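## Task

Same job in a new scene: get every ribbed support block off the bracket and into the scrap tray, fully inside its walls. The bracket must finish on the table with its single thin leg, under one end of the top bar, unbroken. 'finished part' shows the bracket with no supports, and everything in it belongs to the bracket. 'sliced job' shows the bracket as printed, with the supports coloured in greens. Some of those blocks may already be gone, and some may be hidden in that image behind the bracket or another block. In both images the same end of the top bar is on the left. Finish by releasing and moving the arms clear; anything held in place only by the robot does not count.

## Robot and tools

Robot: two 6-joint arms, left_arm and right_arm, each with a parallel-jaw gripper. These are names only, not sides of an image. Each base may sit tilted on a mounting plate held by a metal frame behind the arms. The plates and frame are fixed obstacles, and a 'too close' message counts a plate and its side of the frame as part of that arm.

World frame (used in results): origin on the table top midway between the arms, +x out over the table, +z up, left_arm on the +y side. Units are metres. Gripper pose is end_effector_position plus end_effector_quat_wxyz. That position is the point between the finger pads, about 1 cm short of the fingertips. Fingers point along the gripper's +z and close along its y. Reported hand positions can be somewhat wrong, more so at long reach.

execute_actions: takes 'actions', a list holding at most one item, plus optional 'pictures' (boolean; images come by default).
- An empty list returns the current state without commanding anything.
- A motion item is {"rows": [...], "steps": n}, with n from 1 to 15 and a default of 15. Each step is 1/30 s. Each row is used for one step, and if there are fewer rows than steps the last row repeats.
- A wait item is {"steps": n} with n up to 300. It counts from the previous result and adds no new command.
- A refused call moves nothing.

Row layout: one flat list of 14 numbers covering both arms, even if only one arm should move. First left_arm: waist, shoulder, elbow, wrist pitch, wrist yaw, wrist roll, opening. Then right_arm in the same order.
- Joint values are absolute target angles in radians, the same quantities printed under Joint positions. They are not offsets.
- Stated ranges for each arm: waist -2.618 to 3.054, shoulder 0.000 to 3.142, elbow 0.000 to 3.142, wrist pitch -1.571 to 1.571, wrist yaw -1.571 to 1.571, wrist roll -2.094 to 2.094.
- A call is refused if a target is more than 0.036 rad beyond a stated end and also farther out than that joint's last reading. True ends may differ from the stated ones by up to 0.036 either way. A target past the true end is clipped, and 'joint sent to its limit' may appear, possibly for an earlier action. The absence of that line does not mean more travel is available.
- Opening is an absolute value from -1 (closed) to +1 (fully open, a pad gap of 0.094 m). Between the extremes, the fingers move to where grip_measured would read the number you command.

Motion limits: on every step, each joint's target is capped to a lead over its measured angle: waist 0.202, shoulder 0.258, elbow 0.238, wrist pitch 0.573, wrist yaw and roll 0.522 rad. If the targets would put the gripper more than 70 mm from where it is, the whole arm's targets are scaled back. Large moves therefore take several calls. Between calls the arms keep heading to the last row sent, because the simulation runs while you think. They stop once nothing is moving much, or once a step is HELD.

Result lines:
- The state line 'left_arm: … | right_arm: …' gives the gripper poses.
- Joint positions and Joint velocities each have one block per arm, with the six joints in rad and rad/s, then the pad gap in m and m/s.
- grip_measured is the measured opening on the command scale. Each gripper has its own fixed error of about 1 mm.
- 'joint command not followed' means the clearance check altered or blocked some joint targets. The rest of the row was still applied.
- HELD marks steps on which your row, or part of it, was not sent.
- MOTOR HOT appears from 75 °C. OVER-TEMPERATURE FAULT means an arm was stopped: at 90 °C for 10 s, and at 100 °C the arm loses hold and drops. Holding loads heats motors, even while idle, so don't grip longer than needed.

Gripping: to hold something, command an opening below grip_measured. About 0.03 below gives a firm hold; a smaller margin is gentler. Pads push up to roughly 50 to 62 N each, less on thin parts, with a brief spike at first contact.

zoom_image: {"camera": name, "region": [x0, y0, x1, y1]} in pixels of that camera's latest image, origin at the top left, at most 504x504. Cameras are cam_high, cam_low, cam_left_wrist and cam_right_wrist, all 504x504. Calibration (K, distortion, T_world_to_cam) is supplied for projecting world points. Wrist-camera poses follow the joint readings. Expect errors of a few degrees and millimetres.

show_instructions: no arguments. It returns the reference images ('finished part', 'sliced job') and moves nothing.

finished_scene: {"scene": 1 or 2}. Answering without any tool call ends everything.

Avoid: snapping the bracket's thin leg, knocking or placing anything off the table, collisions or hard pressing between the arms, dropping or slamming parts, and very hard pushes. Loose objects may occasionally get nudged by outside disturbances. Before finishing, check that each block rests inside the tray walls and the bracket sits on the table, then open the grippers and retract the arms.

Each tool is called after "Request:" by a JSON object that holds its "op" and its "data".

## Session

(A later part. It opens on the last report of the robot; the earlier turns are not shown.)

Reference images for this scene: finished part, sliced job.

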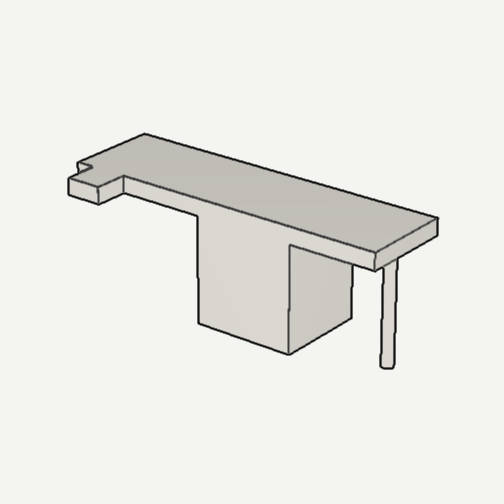

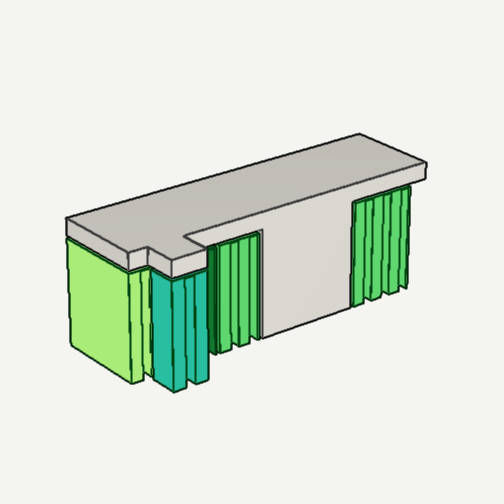

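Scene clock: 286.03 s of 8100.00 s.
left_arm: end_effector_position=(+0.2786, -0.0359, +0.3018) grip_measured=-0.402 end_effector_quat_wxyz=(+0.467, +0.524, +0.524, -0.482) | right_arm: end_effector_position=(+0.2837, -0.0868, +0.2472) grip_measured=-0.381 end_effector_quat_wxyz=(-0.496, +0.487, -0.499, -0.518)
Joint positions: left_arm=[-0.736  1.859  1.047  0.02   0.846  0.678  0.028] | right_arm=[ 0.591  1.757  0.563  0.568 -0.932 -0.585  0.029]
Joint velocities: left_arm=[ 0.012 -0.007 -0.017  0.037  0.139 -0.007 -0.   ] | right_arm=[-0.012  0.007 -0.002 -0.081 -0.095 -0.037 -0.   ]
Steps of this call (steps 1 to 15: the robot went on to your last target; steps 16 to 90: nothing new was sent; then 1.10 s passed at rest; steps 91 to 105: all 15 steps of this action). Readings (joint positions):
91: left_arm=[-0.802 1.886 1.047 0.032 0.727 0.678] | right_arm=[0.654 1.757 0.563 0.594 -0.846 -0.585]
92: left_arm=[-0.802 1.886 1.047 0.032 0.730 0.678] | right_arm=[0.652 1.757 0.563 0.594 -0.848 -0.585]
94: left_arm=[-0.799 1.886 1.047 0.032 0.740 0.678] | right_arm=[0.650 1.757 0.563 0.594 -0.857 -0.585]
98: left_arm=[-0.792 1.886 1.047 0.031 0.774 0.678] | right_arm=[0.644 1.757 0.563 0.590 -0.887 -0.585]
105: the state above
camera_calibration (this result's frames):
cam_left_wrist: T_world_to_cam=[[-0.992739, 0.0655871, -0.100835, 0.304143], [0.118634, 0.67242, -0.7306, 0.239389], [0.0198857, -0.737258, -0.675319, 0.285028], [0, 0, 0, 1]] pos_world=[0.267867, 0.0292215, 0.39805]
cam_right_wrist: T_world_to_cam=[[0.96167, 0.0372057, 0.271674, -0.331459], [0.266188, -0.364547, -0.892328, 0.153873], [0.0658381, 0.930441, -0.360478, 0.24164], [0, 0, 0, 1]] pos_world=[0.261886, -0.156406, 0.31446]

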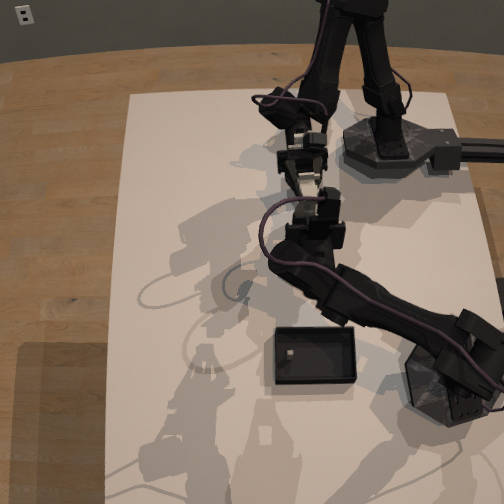

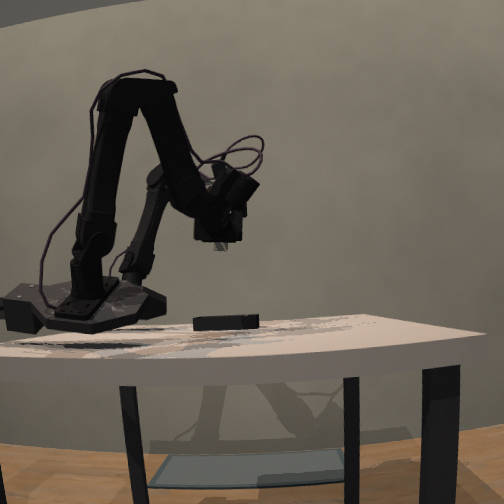

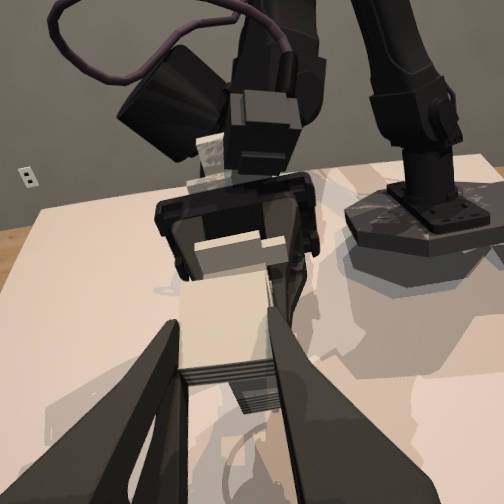

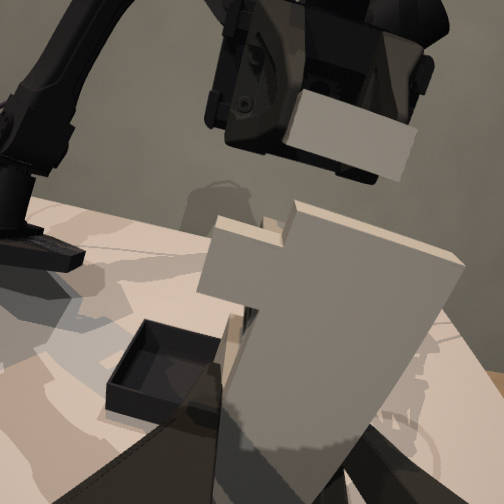

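Request:
{"op": "execute_actions", "data": {"actions": [{"rows":[[-0.71,1.84,1.05,0,0.86,0.7,-0.46,0.59,1.757,0.563,0.56,-0.95,-0.585,-0.45],[-0.68,1.83,1.05,-0.04,0.83,0.72,-0.46,0.59,1.757,0.563,0.56,-0.95,-0.585,-0.45],[-0.65,1.82,1.055,-0.1,0.78,0.74,-0.46,0.59,1.757,0.563,0.56,-0.95,-0.585,-0.45],[-0.62,1.82,1.06,-0.17,0.71,0.76,-0.46,0.59,1.757,0.563,0.565,-0.94,-0.585,-0.45],[-0.6,1.82,1.07,-0.25,0.63,0.78,-0.46,0.595,1.757,0.563,0.57,-0.93,-0.585,-0.45],[-0.59,1.82,1.08,-0.33,0.54,0.8,-0.46,0.6,1.757,0.563,0.575,-0.92,-0.585,-0.45],[-0.59,1.825,1.09,-0.41,0.45,0.82,-0.46,0.61,1.757,0.563,0.58,-0.91,-0.585,-0.45],[-0.59,1.83,1.1,-0.49,0.36,0.84,-0.46,0.62,1.757,0.563,0.585,-0.9,-0.585,-0.45],[-0.6,1.84,1.11,-0.57,0.27,0.86,-0.46,0.63,1.757,0.563,0.59,-0.89,-0.585,-0.45],[-0.61,1.85,1.12,-0.64,0.18,0.88,-0.46,0.64,1.757,0.563,0.595,-0.88,-0.585,-0.45],[-0.62,1.86,1.125,-0.71,0.09,0.9,-0.46,0.65,1.757,0.563,0.6,-0.87,-0.585,-0.45],[-0.635,1.87,1.125,-0.77,0,0.92,-0.46,0.66,1.757,0.563,0.6,-0.86,-0.585,-0.45],[-0.65,1.885,1.125,-0.82,-0.09,0.94,-0.46,0.665,1.757,0.563,0.6,-0.85,-0.585,-0.45],[-0.665,1.9,1.125,-0.87,-0.18,0.96,-0.46,0.665,1.757,0.563,0.6,-0.85,-0.585,-0.45],[-0.68,1.915,1.125,-0.9,-0.27,0.98,-0.46,0.665,1.757,0.563,0.6,-0.85,-0.585,-0.45]],"steps":15}], "pictures": false}}

Request:
{"op": "execute_actions", "data": {"actions": [{"rows":[[-0.69,1.93,1.125,-0.92,-0.35,1.0,-0.46,0.665,1.757,0.563,0.6,-0.85,-0.585,-0.45],[-0.7,1.945,1.125,-0.93,-0.42,1.012,-0.46,0.665,1.757,0.563,0.6,-0.85,-0.585,-0.45],[-0.708,1.96,1.125,-0.93,-0.47,1.012,-0.46,0.665,1.757,0.563,0.6,-0.85,-0.585,-0.45],[-0.708,1.975,1.125,-0.93,-0.49,1.012,-0.46,0.665,1.757,0.563,0.6,-0.85,-0.585,-0.45],[-0.708,1.988,1.125,-0.93,-0.49,1.012,-0.46,0.665,1.757,0.563,0.6,-0.85,-0.585,-0.45]],"steps":15}], "pictures": false}}

Request:
{"op": "execute_actions", "data": {"actions": [{"steps":8}]}}

Request:
{"op": "zoom_image", "data": {"camera": "cam_low", "region": [180,260,280,340]}}

Scene clock: 313.37 s of 8100.00 s.
left_arm: end_effector_position=(+0.2861, +0.0910, +0.1413) grip_measured=-0.402 end_effector_quat_wxyz=(+0.192, +0.591, +0.762, -0.183) | right_arm: end_effector_position=(+0.2755, -0.0742, +0.2509) grip_measured=-0.381 end_effector_quat_wxyz=(-0.500, +0.501, -0.495, -0.505)
Joint positions: left_arm=[-0.629  1.865  1.105 -0.642  0.073  0.89   0.028] | right_arm=[ 0.651  1.757  0.563  0.585 -0.874 -0.585  0.029]
Joint velocities: left_arm=[-0.496  0.374  0.042 -1.575 -2.396  0.535 -0.001] | right_arm=[ 0.12  -0.017 -0.002 -0.037  0.125  0.007 -0.001]
Steps of this call (steps 1 to 30: the robot went on to your last target; steps 31 to 90: nothing new was sent; then 23.83 s passed at rest; steps 91 to 105: all 15 steps of this action). Readings (joint positions):
91: left_arm=[-0.734 1.859 1.047 0.017 0.865 0.680] | right_arm=[0.591 1.757 0.563 0.562 -0.946 -0.585]
92: left_arm=[-0.729 1.859 1.047 0.013 0.862 0.686] | right_arm=[0.591 1.757 0.563 0.562 -0.946 -0.585]
94: left_arm=[-0.698 1.853 1.047 -0.025 0.828 0.707] | right_arm=[0.591 1.757 0.563 0.562 -0.945 -0.585]
98: left_arm=[-0.596 1.843 1.063 -0.210 0.624 0.764] | right_arm=[0.593 1.757 0.563 0.566 -0.926 -0.585]
105: the state above

Scene clock: 313.87 s of 8100.00 s.
left_arm: end_effector_position=(+0.2512, +0.1761, +0.0904) grip_measured=-0.402 end_effector_quat_wxyz=(-0.036, +0.707, +0.705, +0.046) | right_arm: end_effector_position=(+0.2786, -0.0735, +0.2497) grip_measured=-0.381 end_effector_quat_wxyz=(-0.503, +0.500, -0.501, -0.497)
Joint positions: left_arm=[-0.698  1.987  1.105 -0.907 -0.469  1.     0.028] | right_arm=[ 0.654  1.757  0.563  0.59  -0.85  -0.585  0.029]
Joint velocities: left_arm=[-0.017 -0.012  0.017 -0.022 -0.183  0.007  0.001] | right_arm=[ 0.007  0.007  0.002  0.037  0.022 -0.007 -0.001]
Steps of this call (steps 1 to 15: all 15 steps of this action). Readings (joint positions):
1: left_arm=[-0.646 1.879 1.105 -0.693 -0.010 0.909] | right_arm=[0.654 1.757 0.563 0.586 -0.870 -0.585]
2: left_arm=[-0.663 1.897 1.105 -0.739 -0.089 0.928] | right_arm=[0.654 1.757 0.563 0.587 -0.867 -0.585]
4: left_arm=[-0.688 1.936 1.105 -0.809 -0.229 0.956] | right_arm=[0.654 1.757 0.563 0.588 -0.860 -0.585]
8: left_arm=[-0.698 1.985 1.105 -0.879 -0.384 0.985] | right_arm=[0.654 1.757 0.563 0.590 -0.854 -0.585]
15: the state above

Scene clock: 314.13 s of 8100.00 s.
left_arm: end_effector_position=(+0.2520, +0.1792, +0.0908) grip_measured=-0.402 end_effector_quat_wxyz=(-0.040, +0.708, +0.703, +0.054) | right_arm: end_effector_position=(+0.2787, -0.0735, +0.2496) grip_measured=-0.381 end_effector_quat_wxyz=(-0.503, +0.500, -0.501, -0.496)
Joint positions: left_arm=[-0.698  1.987  1.105 -0.912 -0.486  1.003  0.028] | right_arm=[ 0.654  1.757  0.563  0.59  -0.85  -0.585  0.029]
Joint velocities: left_arm=[-0.007  0.007  0.002 -0.051 -0.007 -0.051 -0.001] | right_arm=[-0.002 -0.012 -0.007 -0.095  0.022  0.007 -0.   ]
Steps of this call (steps 1 to 8: the robot went on to your last target). Readings (joint positions):
1: left_arm=[-0.698 1.987 1.105 -0.909 -0.473 1.001] | right_arm=[0.654 1.757 0.563 0.590 -0.850 -0.585]
2: left_arm=[-0.698 1.987 1.105 -0.910 -0.476 1.001] | right_arm=[0.654 1.757 0.563 0.590 -0.850 -0.585]
4: left_arm=[-0.698 1.987 1.105 -0.911 -0.481 1.003] | right_arm=[0.654 1.757 0.563 0.590 -0.850 -0.585]
8: the state above
camera_calibration (this result's frames):
cam_left_wrist: T_world_to_cam=[[-0.991578, 0.124177, 0.0367893, 0.219035], [0.114139, 0.703641, 0.701329, -0.190737], [0.0612024, 0.699621, -0.711888, 0.0370755], [0, 0, 0, 1]] pos_world=[0.236692, 0.0810722, 0.152105]
cam_right_wrist: T_world_to_cam=[[0.950516, 0.0283535, 0.30938, -0.334827], [0.294982, -0.394869, -0.870094, 0.146401], [0.097494, 0.9183, -0.383693, 0.226593], [0, 0, 0, 1]] pos_world=[0.252981, -0.140778, 0.317914]

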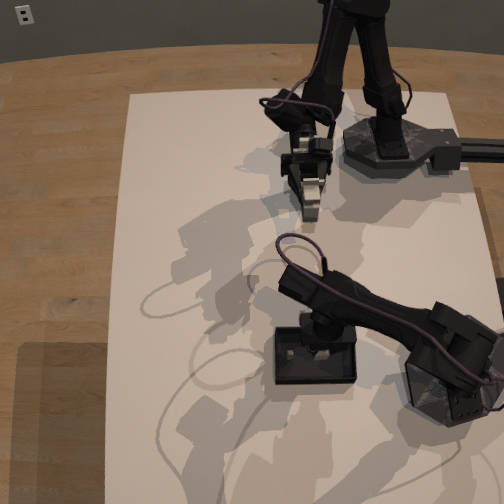

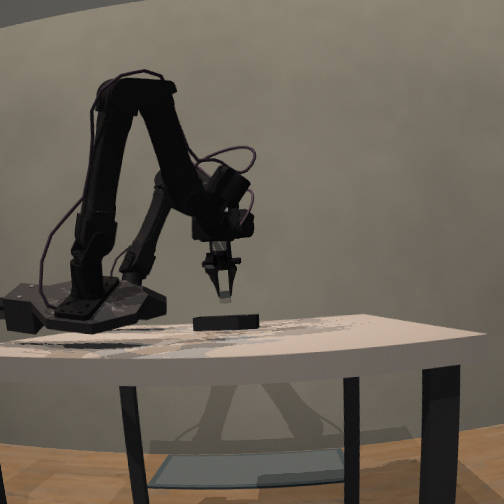

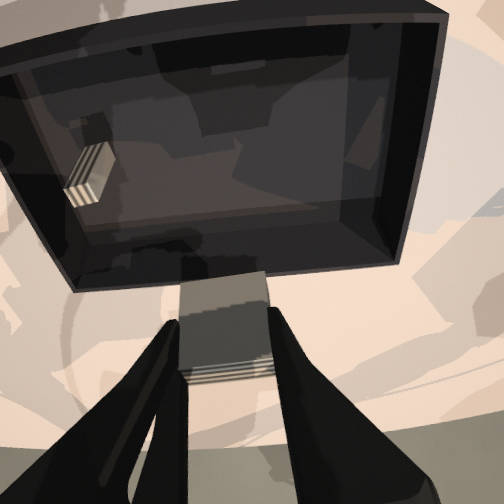

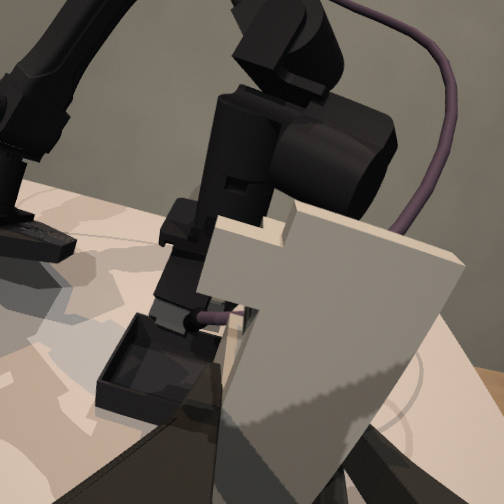

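Region (180, 260, 280, 340) of cam_low's 504x504 image, scaled by 5.040, with more detail than that image has; it fills the top 403 rows of this view, and the rest is white.

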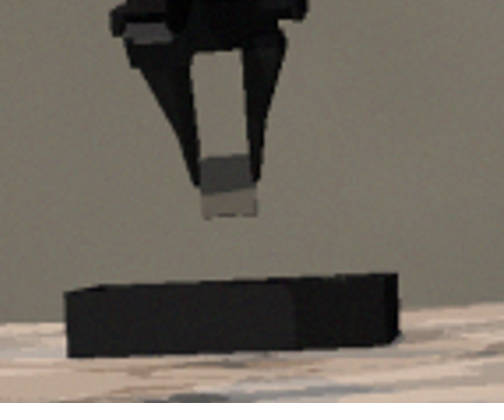

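Request:
{"op": "execute_actions", "data": {"actions": []}}

Scene clock: 328.63 s of 8100.00 s.
left_arm: end_effector_position=(+0.2522, +0.1797, +0.0908) grip_measured=-0.402 end_effector_quat_wxyz=(-0.041, +0.709, +0.702, +0.056) | right_arm: end_effector_position=(+0.2787, -0.0735, +0.2496) grip_measured=-0.381 end_effector_quat_wxyz=(-0.503, +0.500, -0.501, -0.496)
Joint positions: left_arm=[-0.698  1.987  1.105 -0.912 -0.489  1.004  0.028] | right_arm=[ 0.654  1.757  0.563  0.59  -0.85  -0.585  0.029]
Joint velocities: left_arm=[ 0.002 -0.017  0.002 -0.037  0.007 -0.066 -0.001] | right_arm=[ 0.002  0.002  0.002 -0.022  0.037  0.007  0.   ]
Steps of this call (steps 1 to 30: the robot went on to your last target; steps 31 to 90: nothing new was sent; then 11.50 s passed at rest). Readings (joint positions):
1: left_arm=[-0.698 1.987 1.105 -0.912 -0.486 1.003] | right_arm=[0.654 1.757 0.563 0.590 -0.850 -0.585]
2: left_arm=[-0.698 1.987 1.105 -0.912 -0.487 1.004] | right_arm=[0.654 1.757 0.563 0.590 -0.850 -0.585]
4: left_arm=[-0.698 1.987 1.105 -0.912 -0.488 1.004] | right_arm=[0.654 1.757 0.563 0.590 -0.850 -0.585]
8: left_arm=[-0.698 1.987 1.105 -0.912 -0.488 1.004] | right_arm=[0.654 1.757 0.563 0.590 -0.850 -0.585]
90: the state above
All arms were judged still, so your last target was given up. Only a new action makes them travel on or press farther. Fingers that are still opening or closing keep moving.
camera_calibration (this result's frames):
cam_left_wrist: T_world_to_cam=[[-0.991491, 0.125129, 0.0359012, 0.219079], [0.114012, 0.701578, 0.703413, -0.19095], [0.0628302, 0.70152, -0.709874, 0.0358298], [0, 0, 0, 1]] pos_world=[0.236734, 0.0814181, 0.151886]
cam_right_wrist: T_world_to_cam=[[0.950516, 0.0283535, 0.30938, -0.334827], [0.294982, -0.394869, -0.870094, 0.146401], [0.097494, 0.9183, -0.383693, 0.226593], [0, 0, 0, 1]] pos_world=[0.252981, -0.140778, 0.317914]

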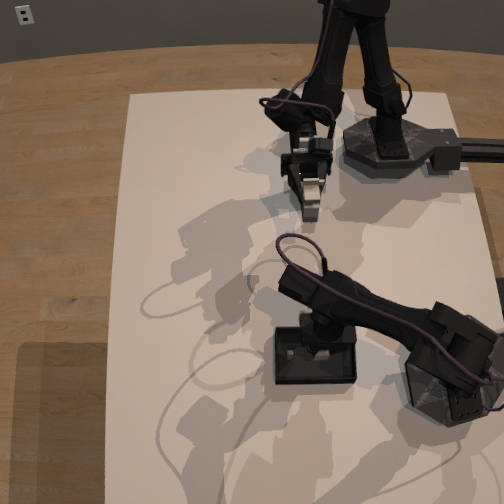

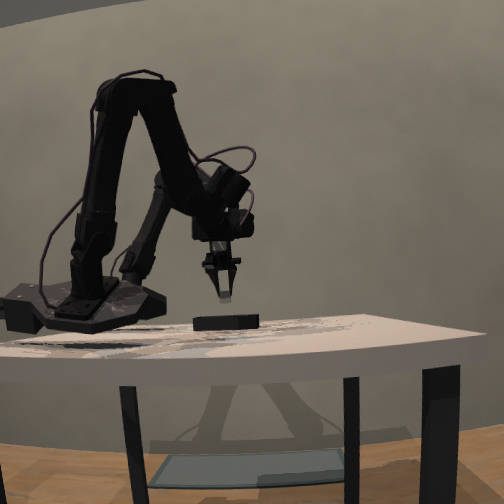

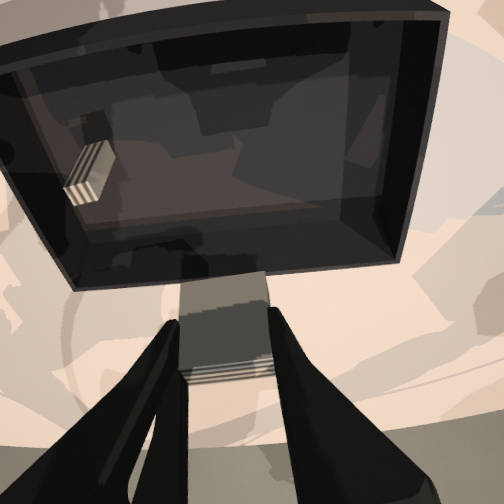

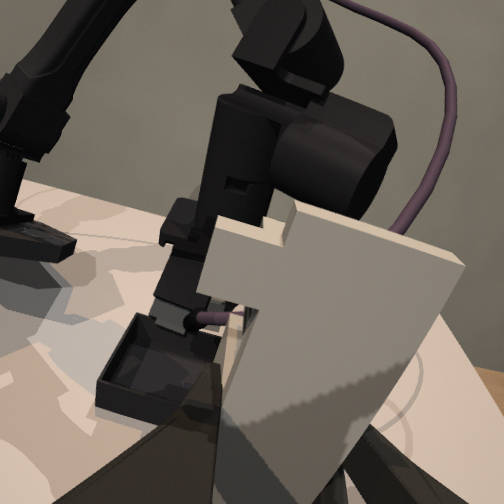

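Request:
{"op": "execute_actions", "data": {"actions": [{"rows":[[-0.690,2.002,1.092,-0.885,-0.49,1.012,-0.46,0.654,1.757,0.563,0.59,-0.85,-0.585,-0.45],[-0.682,2.016,1.080,-0.857,-0.49,1.022,-0.46,0.654,1.757,0.563,0.59,-0.85,-0.585,-0.45],[-0.674,2.030,1.068,-0.829,-0.491,1.032,-0.46,0.654,1.757,0.563,0.59,-0.85,-0.585,-0.45],[-0.666,2.044,1.056,-0.80,-0.492,1.042,-0.46,0.654,1.757,0.563,0.59,-0.85,-0.585,-0.45],[-0.658,2.058,1.044,-0.771,-0.493,1.052,-0.46,0.654,1.757,0.563,0.59,-0.85,-0.585,-0.45],[-0.650,2.072,1.032,-0.742,-0.494,1.062,-0.46,0.654,1.757,0.563,0.59,-0.85,-0.585,-0.45],[-0.642,2.086,1.020,-0.713,-0.495,1.072,-0.46,0.654,1.757,0.563,0.59,-0.85,-0.585,-0.45],[-0.634,2.100,1.008,-0.684,-0.496,1.082,-0.46,0.654,1.757,0.563,0.59,-0.85,-0.585,-0.45],[-0.630,2.107,1.002,-0.668,-0.497,1.086,-0.46,0.654,1.757,0.563,0.59,-0.85,-0.585,-0.45]],"steps":15}], "pictures": false}}

Request:
{"op": "execute_actions", "data": {"actions": [{"steps":8}]}}

Scene clock: 338.23 s of 8100.00 s.
left_arm: end_effector_position=(+0.2430, +0.1830, +0.0322) grip_measured=-0.402 end_effector_quat_wxyz=(-0.062, +0.712, +0.698, +0.045) | right_arm: end_effector_position=(+0.2788, -0.0735, +0.2496) grip_measured=-0.381 end_effector_quat_wxyz=(-0.503, +0.500, -0.501, -0.496)
Joint positions: left_arm=[-0.63   2.107  1.01  -0.711 -0.495  1.07   0.028] | right_arm=[ 0.654  1.757  0.563  0.59  -0.849 -0.585  0.029]
Joint velocities: left_arm=[ 0.012 -0.002  0.017  0.256 -0.007  0.037 -0.001] | right_arm=[ 0.017  0.017 -0.002 -0.022  0.022  0.081 -0.001]
Steps of this call (steps 1 to 90: nothing new was sent; then 6.10 s passed at rest; steps 91 to 105: all 15 steps of this action). Readings (joint positions):
91: left_arm=[-0.698 1.987 1.105 -0.911 -0.489 1.004] | right_arm=[0.654 1.757 0.563 0.590 -0.849 -0.585]
92: left_arm=[-0.697 1.988 1.105 -0.907 -0.489 1.006] | right_arm=[0.654 1.757 0.563 0.590 -0.849 -0.585]
94: left_arm=[-0.690 1.997 1.098 -0.877 -0.489 1.014] | right_arm=[0.654 1.757 0.563 0.590 -0.849 -0.585]
98: left_arm=[-0.657 2.051 1.053 -0.788 -0.492 1.040] | right_arm=[0.654 1.757 0.563 0.590 -0.849 -0.585]
105: the state above

Scene clock: 338.50 s of 8100.00 s.
left_arm: end_effector_position=(+0.2484, +0.1802, +0.0317) grip_measured=-0.402 end_effector_quat_wxyz=(-0.050, +0.711, +0.700, +0.049) | right_arm: end_effector_position=(+0.2788, -0.0735, +0.2496) grip_measured=-0.381 end_effector_quat_wxyz=(-0.503, +0.500, -0.501, -0.496)
Joint positions: left_arm=[-0.63   2.107  1.01  -0.684 -0.496  1.076  0.028] | right_arm=[ 0.654  1.757  0.563  0.59  -0.849 -0.585  0.029]
Joint velocities: left_arm=[ 0.022 -0.012 -0.017  0.066  0.066 -0.007 -0.001] | right_arm=[-0.012  0.002  0.002 -0.022  0.007  0.007 -0.001]
Steps of this call (steps 1 to 8: the robot went on to your last target). Readings (joint positions):
1: left_arm=[-0.630 2.107 1.010 -0.703 -0.495 1.072] | right_arm=[0.654 1.757 0.563 0.590 -0.849 -0.585]
2: left_arm=[-0.630 2.107 1.010 -0.698 -0.496 1.073] | right_arm=[0.654 1.757 0.563 0.590 -0.849 -0.585]
4: left_arm=[-0.630 2.107 1.010 -0.690 -0.496 1.074] | right_arm=[0.654 1.757 0.563 0.590 -0.849 -0.585]
8: the state above
camera_calibration (this result's frames):
cam_left_wrist: T_world_to_cam=[[-0.989824, 0.129466, 0.0590488, 0.215422], [0.133254, 0.697783, 0.703805, -0.153398], [0.0499154, 0.704512, -0.707935, -0.0036856], [0, 0, 0, 1]] pos_world=[0.233855, 0.0817455, 0.0926328]
cam_right_wrist: T_world_to_cam=[[0.950525, 0.0281147, 0.309372, -0.334888], [0.294855, -0.395144, -0.870012, 0.146347], [0.0977866, 0.918189, -0.383885, 0.226532], [0, 0, 0, 1]] pos_world=[0.253016, -0.140756, 0.317891]

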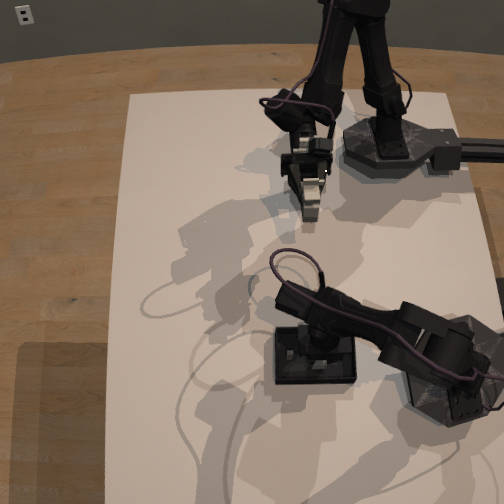

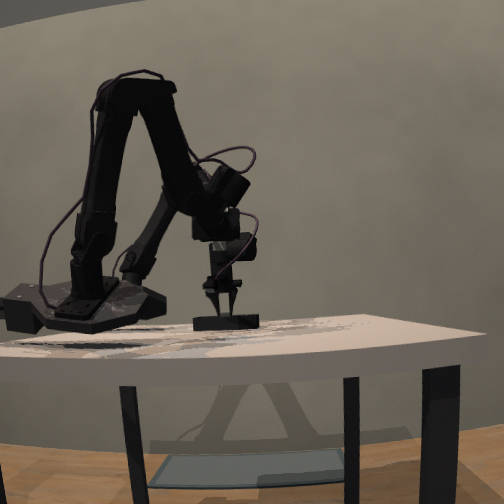

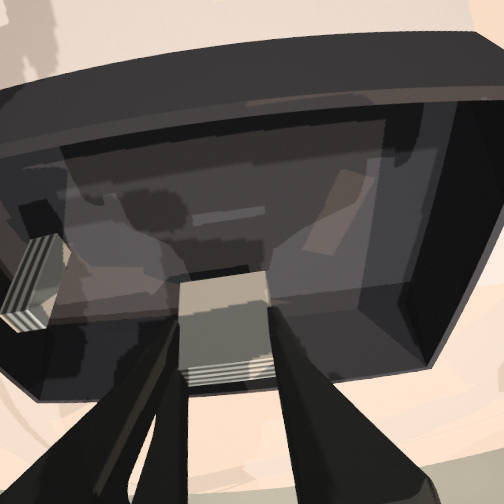

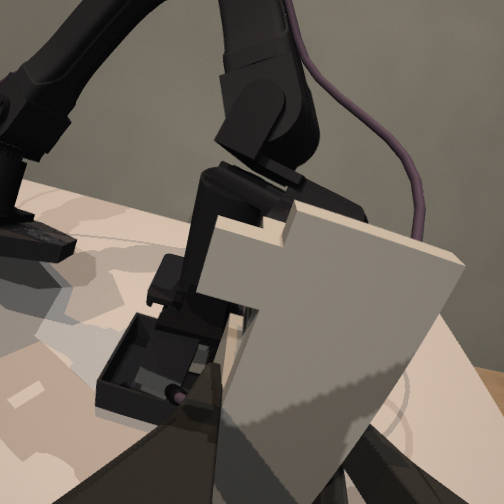

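Request:
{"op": "execute_actions", "data": {"actions": [{"rows":[[-0.627,2.112,1.000,-0.66,-0.497,1.088,-0.46,0.654,1.757,0.563,0.59,-0.85,-0.585,-0.45],[-0.625,2.116,0.995,-0.65,-0.497,1.09,-0.46,0.654,1.757,0.563,0.59,-0.85,-0.585,-0.45],[-0.623,2.120,0.990,-0.64,-0.497,1.09,-0.46,0.654,1.757,0.563,0.59,-0.85,-0.585,-0.45],[-0.623,2.120,0.990,-0.64,-0.497,1.09,-0.46,0.654,1.757,0.563,0.59,-0.85,-0.585,-0.45],[-0.623,2.120,0.990,-0.64,-0.497,1.09,-0.46,0.654,1.757,0.563,0.59,-0.85,-0.585,-0.45],[-0.623,2.120,0.990,-0.64,-0.497,1.09,-0.46,0.654,1.757,0.563,0.59,-0.85,-0.585,-0.45],[-0.623,2.120,0.990,-0.64,-0.497,1.09,-0.46,0.654,1.757,0.563,0.59,-0.85,-0.585,-0.45],[-0.623,2.120,0.990,-0.64,-0.497,1.09,-0.46,0.654,1.757,0.563,0.59,-0.85,-0.585,-0.45],[-0.623,2.120,0.990,-0.64,-0.497,1.09,-0.46,0.654,1.757,0.563,0.59,-0.85,-0.585,-0.45],[-0.623,2.120,0.990,-0.64,-0.497,1.09,-0.38,0.654,1.757,0.563,0.59,-0.85,-0.585,-0.45],[-0.623,2.120,0.990,-0.64,-0.497,1.09,-0.3,0.654,1.757,0.563,0.59,-0.85,-0.585,-0.45],[-0.623,2.120,0.990,-0.64,-0.497,1.09,-0.2,0.654,1.757,0.563,0.59,-0.85,-0.585,-0.45]],"steps":15}], "pictures": false}}

Request:
{"op": "execute_actions", "data": {"actions": [{"rows":[[-0.623,2.120,0.990,-0.64,-0.497,1.09,-0.2,0.654,1.757,0.563,0.59,-0.85,-0.585,-0.45],[-0.623,2.120,0.990,-0.64,-0.497,1.09,-0.2,0.654,1.757,0.563,0.59,-0.85,-0.585,-0.45],[-0.635,2.095,1.02,-0.69,-0.497,1.08,-0.2,0.654,1.757,0.563,0.59,-0.85,-0.585,-0.45],[-0.645,2.075,1.04,-0.73,-0.497,1.07,-0.2,0.654,1.757,0.563,0.59,-0.85,-0.585,-0.45],[-0.657,2.055,1.06,-0.77,-0.497,1.06,-0.2,0.654,1.757,0.563,0.59,-0.85,-0.585,-0.45],[-0.67,2.035,1.08,-0.81,-0.497,1.05,-0.2,0.654,1.757,0.563,0.59,-0.85,-0.585,-0.45],[-0.68,2.015,1.095,-0.85,-0.497,1.04,-0.2,0.654,1.757,0.563,0.59,-0.85,-0.585,-0.45],[-0.69,1.995,1.11,-0.89,-0.49,1.03,-0.2,0.654,1.757,0.563,0.59,-0.85,-0.585,-0.45],[-0.70,1.97,1.125,-0.92,-0.48,1.02,-0.2,0.654,1.757,0.563,0.59,-0.85,-0.585,-0.45],[-0.70,1.93,1.125,-0.93,-0.46,1.01,-0.2,0.654,1.757,0.563,0.59,-0.85,-0.585,-0.45],[-0.70,1.89,1.12,-0.93,-0.42,1.0,-0.2,0.654,1.757,0.563,0.59,-0.85,-0.585,-0.45],[-0.69,1.85,1.11,-0.92,-0.36,1.0,-0.15,0.654,1.757,0.563,0.59,-0.85,-0.585,-0.45],[-0.68,1.81,1.10,-0.90,-0.3,0.99,-0.1,0.654,1.757,0.563,0.59,-0.85,-0.585,-0.45],[-0.67,1.77,1.08,-0.87,-0.22,0.98,-0.05,0.654,1.757,0.563,0.59,-0.85,-0.585,-0.45],[-0.66,1.74,1.06,-0.83,-0.14,0.96,0,0.654,1.757,0.563,0.59,-0.85,-0.585,-0.45]],"steps":15}]}}

Scene clock: 355.07 s of 8100.00 s.
left_arm: end_effector_position=(+0.2546, +0.1769, +0.0313) grip_measured=-0.202 end_effector_quat_wxyz=(-0.037, +0.708, +0.703, +0.053) | right_arm: end_effector_position=(+0.2788, -0.0735, +0.2496) grip_measured=-0.381 end_effector_quat_wxyz=(-0.503, +0.500, -0.501, -0.496)
Joint positions: left_arm=[-0.63   2.107  1.01  -0.653 -0.496  1.082  0.037] | right_arm=[ 0.654  1.757  0.563  0.59  -0.849 -0.585  0.029]
Joint velocities: left_arm=[-0.002 -0.002 -0.012 -0.081  0.022 -0.037  0.002] | right_arm=[ 0.012 -0.017 -0.017 -0.007  0.037  0.066  0.   ]
Steps of this call (steps 1 to 30: the robot went on to your last target; steps 31 to 90: nothing new was sent; then 13.07 s passed at rest; steps 91 to 105: all 15 steps of this action). Readings (joint positions):
91: left_arm=[-0.630 2.107 1.010 -0.679 -0.496 1.078] | right_arm=[0.654 1.757 0.563 0.590 -0.849 -0.585]
92: left_arm=[-0.630 2.107 1.010 -0.677 -0.496 1.079] | right_arm=[0.654 1.757 0.563 0.590 -0.849 -0.585]
94: left_arm=[-0.630 2.107 1.010 -0.669 -0.496 1.080] | right_arm=[0.654 1.757 0.563 0.590 -0.849 -0.585]
98: left_arm=[-0.630 2.107 1.010 -0.658 -0.496 1.081] | right_arm=[0.654 1.757 0.563 0.590 -0.849 -0.585]
105: the state above

Scene clock: 355.57 s of 8100.00 s.
left_arm: end_effector_position=(+0.2684, +0.1667, +0.1288) grip_measured=-0.024 end_effector_quat_wxyz=(+0.068, +0.677, +0.733, +0.011) | right_arm: end_effector_position=(+0.2788, -0.0735, +0.2496) grip_measured=-0.381 end_effector_quat_wxyz=(-0.503, +0.500, -0.501, -0.496)
Joint positions: left_arm=[-0.678  1.821  1.09  -0.849 -0.354  1.012  0.046] | right_arm=[ 0.654  1.757  0.563  0.59  -0.849 -0.585  0.029]
Joint velocities: left_arm=[ 0.159 -1.175 -0.017  0.022  1.399 -0.374  0.046] | right_arm=[ 0.002 -0.002 -0.017  0.066 -0.007  0.037  0.   ]
Steps of this call (steps 1 to 15: all 15 steps of this action). Readings (joint positions):
1: left_arm=[-0.630 2.107 1.010 -0.653 -0.496 1.082] | right_arm=[0.654 1.757 0.563 0.590 -0.849 -0.585]
2: left_arm=[-0.630 2.107 1.010 -0.653 -0.496 1.082] | right_arm=[0.654 1.757 0.563 0.590 -0.849 -0.585]
4: left_arm=[-0.630 2.107 1.011 -0.661 -0.496 1.081] | right_arm=[0.654 1.757 0.563 0.590 -0.849 -0.585]
8: left_arm=[-0.647 2.073 1.047 -0.760 -0.496 1.065] | right_arm=[0.654 1.757 0.563 0.590 -0.849 -0.585]
15: the state above
camera_calibration (this result's frames):
cam_left_wrist: T_world_to_cam=[[-0.99614, 0.0397626, -0.0782573, 0.265547], [-0.00878371, 0.841892, 0.539574, -0.179729], [0.0873391, 0.538179, -0.838293, 0.108083], [0, 0, 0, 1]] pos_world=[0.253503, 0.0825861, 0.208363]
cam_right_wrist: T_world_to_cam=[[0.950525, 0.0281147, 0.309372, -0.334888], [0.294855, -0.395144, -0.870012, 0.146347], [0.0977866, 0.918189, -0.383885, 0.226532], [0, 0, 0, 1]] pos_world=[0.253016, -0.140756, 0.317891]

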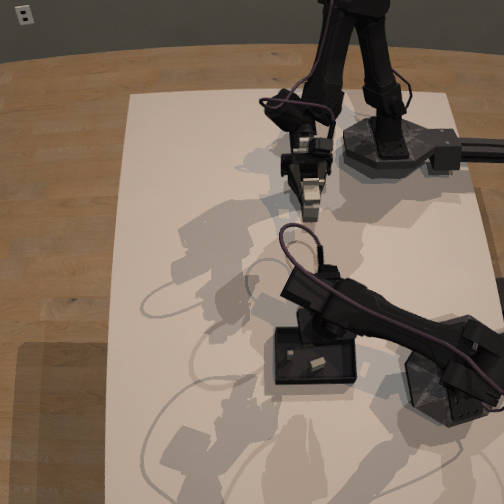

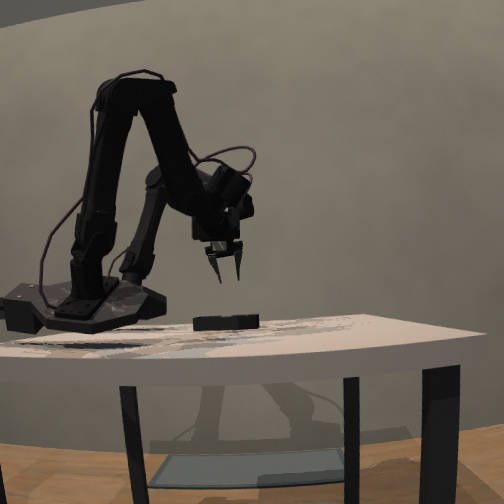

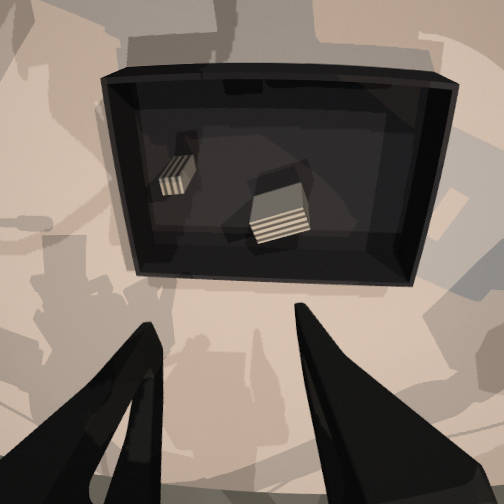

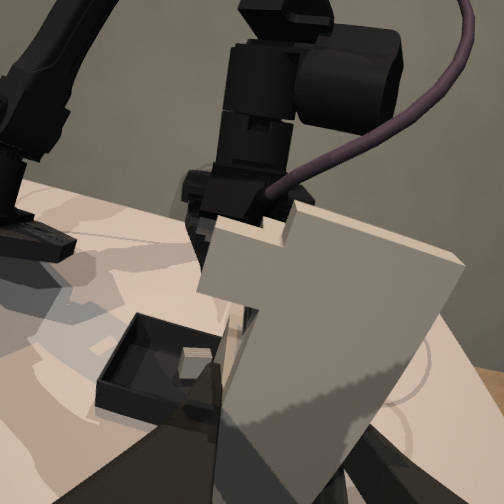

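Request:
{"op": "execute_actions", "data": {"actions": [{"rows":[[-0.665,1.75,1.05,-0.75,-0.04,0.94,0,0.654,1.757,0.563,0.59,-0.85,-0.585,-0.45],[-0.67,1.75,1.04,-0.67,0.06,0.92,0,0.654,1.757,0.563,0.59,-0.85,-0.585,-0.45],[-0.675,1.755,1.03,-0.59,0.16,0.90,0,0.654,1.757,0.563,0.59,-0.85,-0.585,-0.45],[-0.68,1.76,1.02,-0.51,0.26,0.88,0,0.654,1.757,0.563,0.59,-0.85,-0.585,-0.45],[-0.685,1.765,1.01,-0.43,0.36,0.86,0,0.654,1.757,0.563,0.59,-0.85,-0.585,-0.45],[-0.69,1.77,1.0,-0.35,0.46,0.84,0,0.654,1.757,0.563,0.59,-0.85,-0.585,-0.45],[-0.696,1.777,0.995,-0.28,0.56,0.82,0,0.654,1.757,0.563,0.59,-0.85,-0.585,-0.45],[-0.702,1.785,0.99,-0.21,0.65,0.80,0,0.654,1.757,0.563,0.59,-0.85,-0.585,-0.45],[-0.708,1.792,0.985,-0.15,0.73,0.79,0,0.654,1.757,0.563,0.59,-0.85,-0.585,-0.45],[-0.714,1.80,0.98,-0.10,0.79,0.78,0,0.654,1.757,0.563,0.59,-0.85,-0.585,-0.45],[-0.72,1.808,0.973,-0.058,0.833,0.77,0,0.654,1.757,0.563,0.59,-0.85,-0.585,-0.45]],"steps":15}], "pictures": false}}

Request:
{"op": "execute_actions", "data": {"actions": [{"steps":12}]}}

Scene clock: 373.50 s of 8100.00 s.
left_arm: end_effector_position=(+0.2702, -0.0108, +0.2585) grip_measured=-0.001 end_effector_quat_wxyz=(+0.424, +0.554, +0.582, -0.418) | right_arm: end_effector_position=(+0.2788, -0.0735, +0.2496) grip_measured=-0.381 end_effector_quat_wxyz=(-0.503, +0.500, -0.501, -0.496)
Joint positions: left_arm=[-0.71   1.797  0.991 -0.161  0.693  0.802  0.047] | right_arm=[ 0.654  1.757  0.563  0.59  -0.849 -0.585  0.029]
Joint velocities: left_arm=[-0.042  0.007 -0.012  0.608  0.842 -0.081 -0.001] | right_arm=[ 0.007 -0.007 -0.017 -0.051 -0.007 -0.022  0.   ]
Steps of this call (steps 1 to 30: the robot went on to your last target; steps 31 to 90: nothing new was sent; then 14.43 s passed at rest; steps 91 to 105: all 15 steps of this action). Readings (joint positions):
91: left_arm=[-0.666 1.735 1.074 -0.827 -0.146 0.966] | right_arm=[0.654 1.757 0.563 0.590 -0.849 -0.585]
92: left_arm=[-0.666 1.735 1.068 -0.806 -0.116 0.960] | right_arm=[0.654 1.757 0.563 0.590 -0.849 -0.585]
94: left_arm=[-0.666 1.736 1.050 -0.728 -0.014 0.940] | right_arm=[0.654 1.757 0.563 0.590 -0.849 -0.585]
98: left_arm=[-0.671 1.758 1.014 -0.496 0.281 0.879] | right_arm=[0.654 1.757 0.563 0.590 -0.849 -0.585]
105: the state above

Scene clock: 373.90 s of 8100.00 s.
left_arm: end_effector_position=(+0.2692, -0.0172, +0.2849) grip_measured=-0.001 end_effector_quat_wxyz=(+0.460, +0.545, +0.536, -0.453) | right_arm: end_effector_position=(+0.2788, -0.0735, +0.2496) grip_measured=-0.381 end_effector_quat_wxyz=(-0.503, +0.500, -0.501, -0.496)
Joint positions: left_arm=[-0.71   1.797  0.991 -0.07   0.806  0.782  0.047] | right_arm=[ 0.654  1.757  0.563  0.59  -0.849 -0.585  0.029]
Joint velocities: left_arm=[ 0.007 -0.007  0.017  0.022  0.11  -0.022  0.   ] | right_arm=[-0.007 -0.022  0.007  0.007  0.022 -0.037 -0.   ]
Steps of this call (steps 1 to 12: the robot went on to your last target). Readings (joint positions):
1: left_arm=[-0.710 1.797 0.991 -0.141 0.719 0.798] | right_arm=[0.654 1.757 0.563 0.590 -0.849 -0.585]
2: left_arm=[-0.710 1.797 0.991 -0.124 0.738 0.794] | right_arm=[0.654 1.757 0.563 0.590 -0.849 -0.585]
4: left_arm=[-0.710 1.797 0.991 -0.101 0.766 0.789] | right_arm=[0.654 1.757 0.563 0.590 -0.849 -0.585]
8: left_arm=[-0.710 1.797 0.991 -0.078 0.794 0.784] | right_arm=[0.654 1.757 0.563 0.590 -0.849 -0.585]
12: the state above
camera_calibration (this result's frames):
cam_left_wrist: T_world_to_cam=[[-0.989715, 0.0630286, -0.128421, 0.298805], [0.133999, 0.722774, -0.677969, 0.197267], [0.050088, -0.688205, -0.723786, 0.294156], [0, 0, 0, 1]] pos_world=[0.254565, 0.0410266, 0.38502]
cam_right_wrist: T_world_to_cam=[[0.950525, 0.0281147, 0.309372, -0.334888], [0.294855, -0.395144, -0.870012, 0.146347], [0.0977866, 0.918189, -0.383885, 0.226532], [0, 0, 0, 1]] pos_world=[0.253016, -0.140756, 0.317891]

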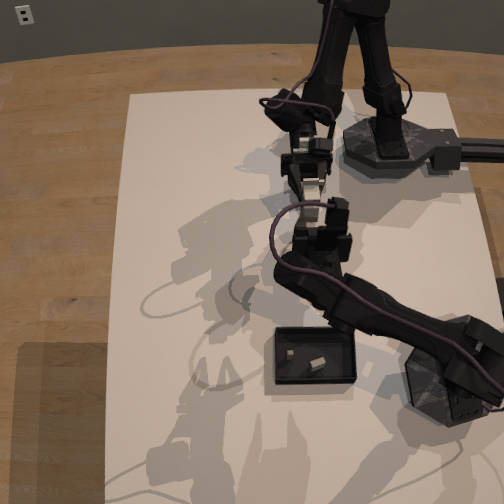

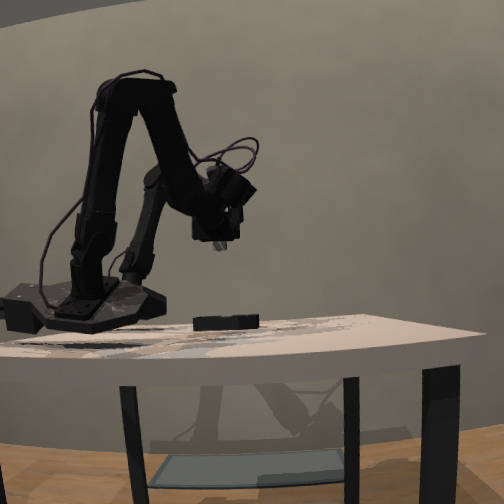

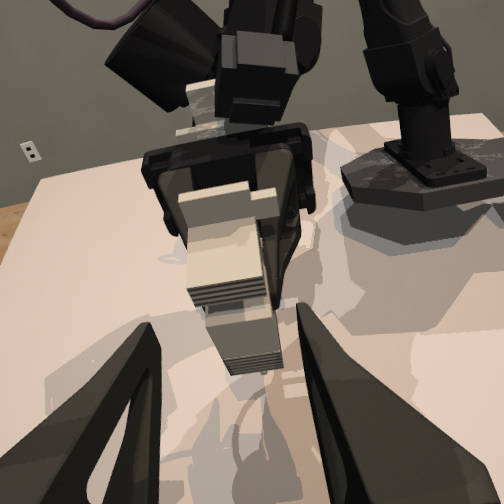

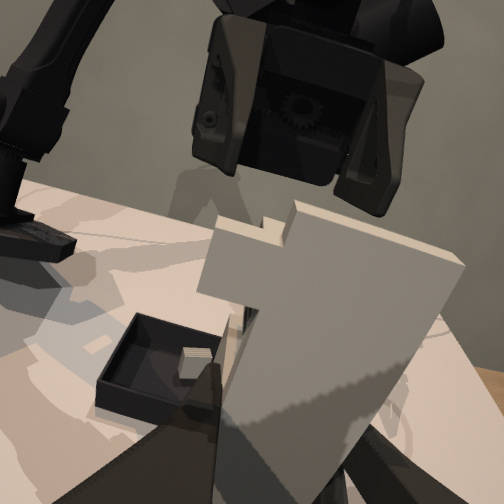

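Request:
{"op": "execute_actions", "data": {"actions": [{"rows":[[-0.729,1.82,1.0,-0.042,0.81,0.76,0,0.654,1.757,0.563,0.59,-0.85,-0.585,-0.45],[-0.738,1.832,1.008,-0.026,0.80,0.75,0,0.654,1.757,0.563,0.59,-0.85,-0.585,-0.45],[-0.747,1.844,1.013,-0.01,0.79,0.74,0,0.654,1.757,0.563,0.59,-0.85,-0.585,-0.45],[-0.756,1.856,1.018,0.006,0.78,0.73,0,0.654,1.757,0.563,0.59,-0.85,-0.585,-0.45],[-0.765,1.868,1.023,0.022,0.77,0.715,0,0.654,1.757,0.563,0.59,-0.85,-0.585,-0.45],[-0.774,1.88,1.028,0.038,0.76,0.70,0,0.654,1.757,0.563,0.59,-0.85,-0.585,-0.45],[-0.783,1.892,1.033,0.054,0.75,0.69,0,0.654,1.757,0.563,0.59,-0.85,-0.585,-0.45],[-0.792,1.903,1.038,0.07,0.74,0.68,0,0.654,1.757,0.563,0.59,-0.85,-0.585,-0.45],[-0.802,1.913,1.042,0.083,0.732,0.67,0,0.654,1.757,0.563,0.59,-0.85,-0.585,-0.45]],"steps":15}], "pictures": false}}

Request:
{"op": "execute_actions", "data": {"actions": [{"steps":8}]}}

Scene clock: 382.53 s of 8100.00 s.
left_arm: end_effector_position=(+0.2673, -0.0565, +0.2708) grip_measured=-0.001 end_effector_quat_wxyz=(+0.449, +0.544, +0.546, -0.452) | right_arm: end_effector_position=(+0.2788, -0.0735, +0.2496) grip_measured=-0.381 end_effector_quat_wxyz=(-0.503, +0.500, -0.501, -0.496)
Joint positions: left_arm=[-0.792  1.907  1.011  0.057  0.737  0.69   0.047] | right_arm=[ 0.654  1.757  0.563  0.59  -0.849 -0.585  0.029]
Joint velocities: left_arm=[-0.032  0.007 -0.027  0.154 -0.066 -0.051 -0.   ] | right_arm=[-0.002 -0.007 -0.012 -0.037 -0.007  0.007  0.001]
Steps of this call (steps 1 to 30: the robot went on to your last target; steps 31 to 90: nothing new was sent; then 5.13 s passed at rest; steps 91 to 105: all 15 steps of this action). Readings (joint positions):
91: left_arm=[-0.710 1.797 0.991 -0.064 0.812 0.779] | right_arm=[0.654 1.757 0.563 0.590 -0.849 -0.585]
92: left_arm=[-0.711 1.799 0.991 -0.059 0.810 0.776] | right_arm=[0.654 1.757 0.563 0.590 -0.849 -0.585]
94: left_arm=[-0.718 1.812 0.991 -0.037 0.801 0.765] | right_arm=[0.654 1.757 0.563 0.590 -0.849 -0.585]
98: left_arm=[-0.755 1.867 1.003 0.008 0.770 0.730] | right_arm=[0.654 1.757 0.563 0.590 -0.849 -0.585]
105: the state above

Scene clock: 382.80 s of 8100.00 s.
left_arm: end_effector_position=(+0.2704, -0.0568, +0.2724) grip_measured=-0.001 end_effector_quat_wxyz=(+0.454, +0.541, +0.548, -0.449) | right_arm: end_effector_position=(+0.2788, -0.0735, +0.2496) grip_measured=-0.381 end_effector_quat_wxyz=(-0.503, +0.500, -0.501, -0.496)
Joint positions: left_arm=[-0.792  1.907  1.011  0.073  0.73   0.682  0.047] | right_arm=[ 0.654  1.757  0.563  0.59  -0.849 -0.585  0.029]
Joint velocities: left_arm=[-0.022 -0.007 -0.017  0.022  0.051 -0.022 -0.001] | right_arm=[-0.007 -0.007 -0.012 -0.022  0.022  0.007 -0.001]
Steps of this call (steps 1 to 8: the robot went on to your last target). Readings (joint positions):
1: left_arm=[-0.792 1.907 1.011 0.062 0.735 0.688] | right_arm=[0.654 1.757 0.563 0.590 -0.849 -0.585]
2: left_arm=[-0.792 1.907 1.011 0.065 0.734 0.687] | right_arm=[0.654 1.757 0.563 0.590 -0.849 -0.585]
4: left_arm=[-0.792 1.907 1.011 0.069 0.732 0.684] | right_arm=[0.654 1.757 0.563 0.590 -0.849 -0.585]
8: the state above
camera_calibration (this result's frames):
cam_left_wrist: T_world_to_cam=[[-0.992557, 0.0488519, -0.111551, 0.296261], [0.111232, 0.736574, -0.667147, 0.221271], [0.0495745, -0.67459, -0.736526, 0.26216], [0, 0, 0, 1]] pos_world=[0.256447, -0.000605129, 0.373756]
cam_right_wrist: T_world_to_cam=[[0.950525, 0.0281147, 0.309372, -0.334888], [0.294855, -0.395144, -0.870012, 0.146347], [0.0977866, 0.918189, -0.383885, 0.226532], [0, 0, 0, 1]] pos_world=[0.253016, -0.140756, 0.317891]

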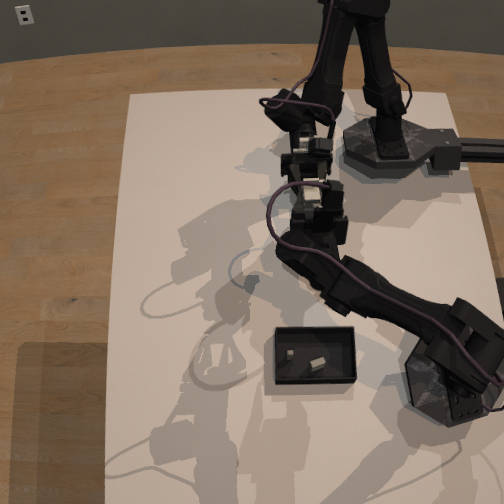

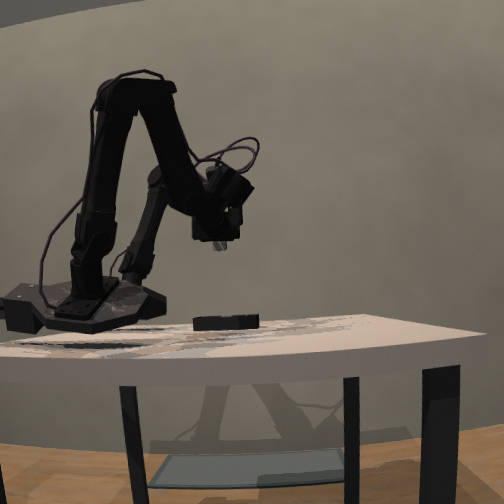

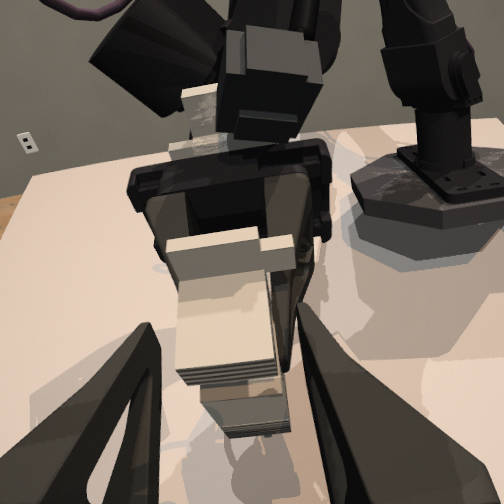

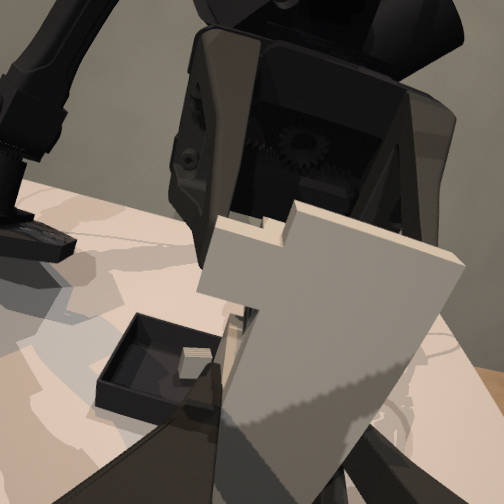

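Matches the earlier grasp view. Close.

Request:
{"op": "execute_actions", "data": {"actions": [{"rows":[[-0.795,1.907,1.02,0.078,0.73,0.68,-0.1,0.654,1.757,0.563,0.59,-0.85,-0.585,-0.45],[-0.795,1.907,1.02,0.078,0.73,0.68,-0.2,0.654,1.757,0.563,0.59,-0.85,-0.585,-0.45],[-0.795,1.907,1.02,0.078,0.73,0.68,-0.28,0.654,1.757,0.563,0.59,-0.85,-0.585,-0.45],[-0.795,1.907,1.02,0.078,0.73,0.68,-0.33,0.654,1.757,0.563,0.59,-0.85,-0.585,-0.45],[-0.795,1.907,1.02,0.078,0.73,0.68,-0.36,0.654,1.757,0.563,0.59,-0.85,-0.585,-0.45],[-0.795,1.907,1.02,0.078,0.73,0.68,-0.385,0.654,1.757,0.563,0.59,-0.85,-0.585,-0.45],[-0.795,1.907,1.02,0.078,0.73,0.68,-0.41,0.654,1.757,0.563,0.59,-0.85,-0.585,-0.45],[-0.795,1.907,1.02,0.078,0.73,0.68,-0.435,0.654,1.757,0.563,0.59,-0.85,-0.585,-0.45],[-0.795,1.907,1.02,0.078,0.73,0.68,-0.46,0.654,1.757,0.563,0.59,-0.85,-0.585,-0.45]],"steps":14}]}}

Scene clock: 388.57 s of 8100.00 s.
left_arm: end_effector_position=(+0.2710, -0.0568, +0.2725) grip_measured=-0.406 end_effector_quat_wxyz=(+0.455, +0.540, +0.549, -0.448) | right_arm: end_effector_position=(+0.2791, -0.0735, +0.2494) grip_measured=-0.381 end_effector_quat_wxyz=(-0.503, +0.499, -0.502, -0.495)
Joint positions: left_arm=[-0.792  1.907  1.011  0.075  0.727  0.68   0.028] | right_arm=[ 0.654  1.757  0.563  0.59  -0.847 -0.585  0.029]
Joint velocities: left_arm=[ 0.002  0.002  0.002  0.051 -0.037  0.007 -0.001] | right_arm=[-0.017  0.002 -0.007 -0.037 -0.051  0.022 -0.001]
Steps of this call (steps 1 to 30: the robot went on to your last target; steps 31 to 90: nothing new was sent; then 2.30 s passed at rest; steps 91 to 104: all 14 steps of this action). Readings (joint positions):
91: left_arm=[-0.792 1.907 1.011 0.075 0.728 0.680] | right_arm=[0.654 1.757 0.563 0.590 -0.849 -0.585]
92: left_arm=[-0.792 1.907 1.011 0.075 0.728 0.680] | right_arm=[0.654 1.757 0.563 0.590 -0.849 -0.585]
94: left_arm=[-0.792 1.907 1.011 0.075 0.727 0.680] | right_arm=[0.654 1.757 0.563 0.590 -0.849 -0.585]
98: left_arm=[-0.792 1.907 1.011 0.075 0.727 0.680] | right_arm=[0.654 1.757 0.563 0.590 -0.847 -0.585]
104: the state above
camera_calibration (this result's frames):
cam_left_wrist: T_world_to_cam=[[-0.992677, 0.0460109, -0.111695, 0.296789], [0.109214, 0.736969, -0.667045, 0.221822], [0.0516241, -0.674359, -0.736597, 0.261675], [0, 0, 0, 1]] pos_world=[0.256881, -0.000668371, 0.373864]
cam_right_wrist: T_world_to_cam=[[0.950571, 0.0269206, 0.309337, -0.335192], [0.294217, -0.396523, -0.869601, 0.146074], [0.0992491, 0.91763, -0.384844, 0.226226], [0, 0, 0, 1]] pos_world=[0.253194, -0.140646, 0.317775]

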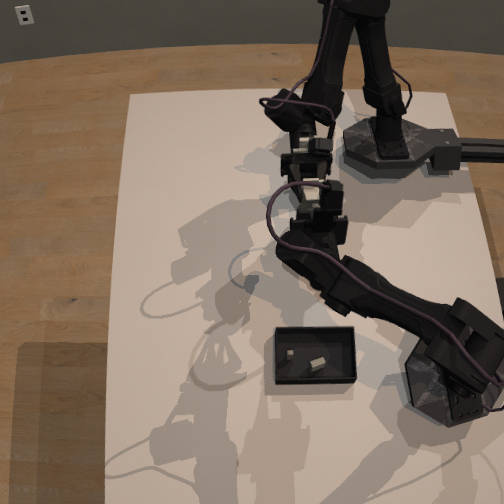

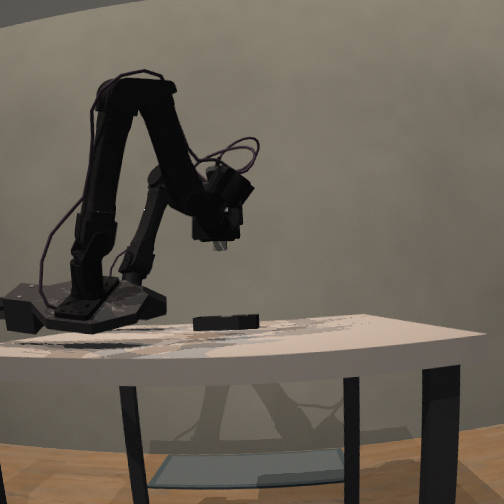

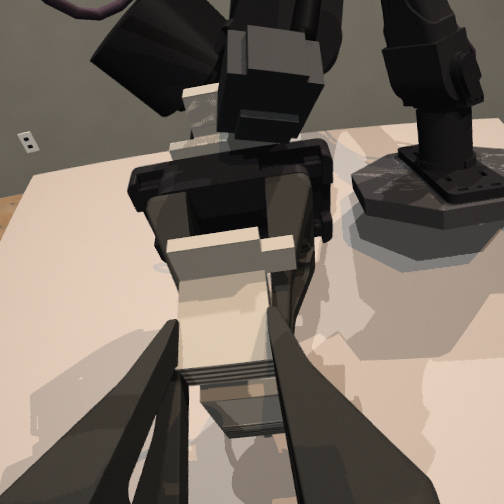

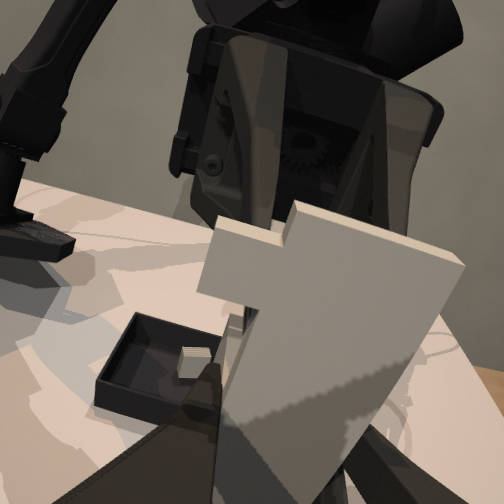

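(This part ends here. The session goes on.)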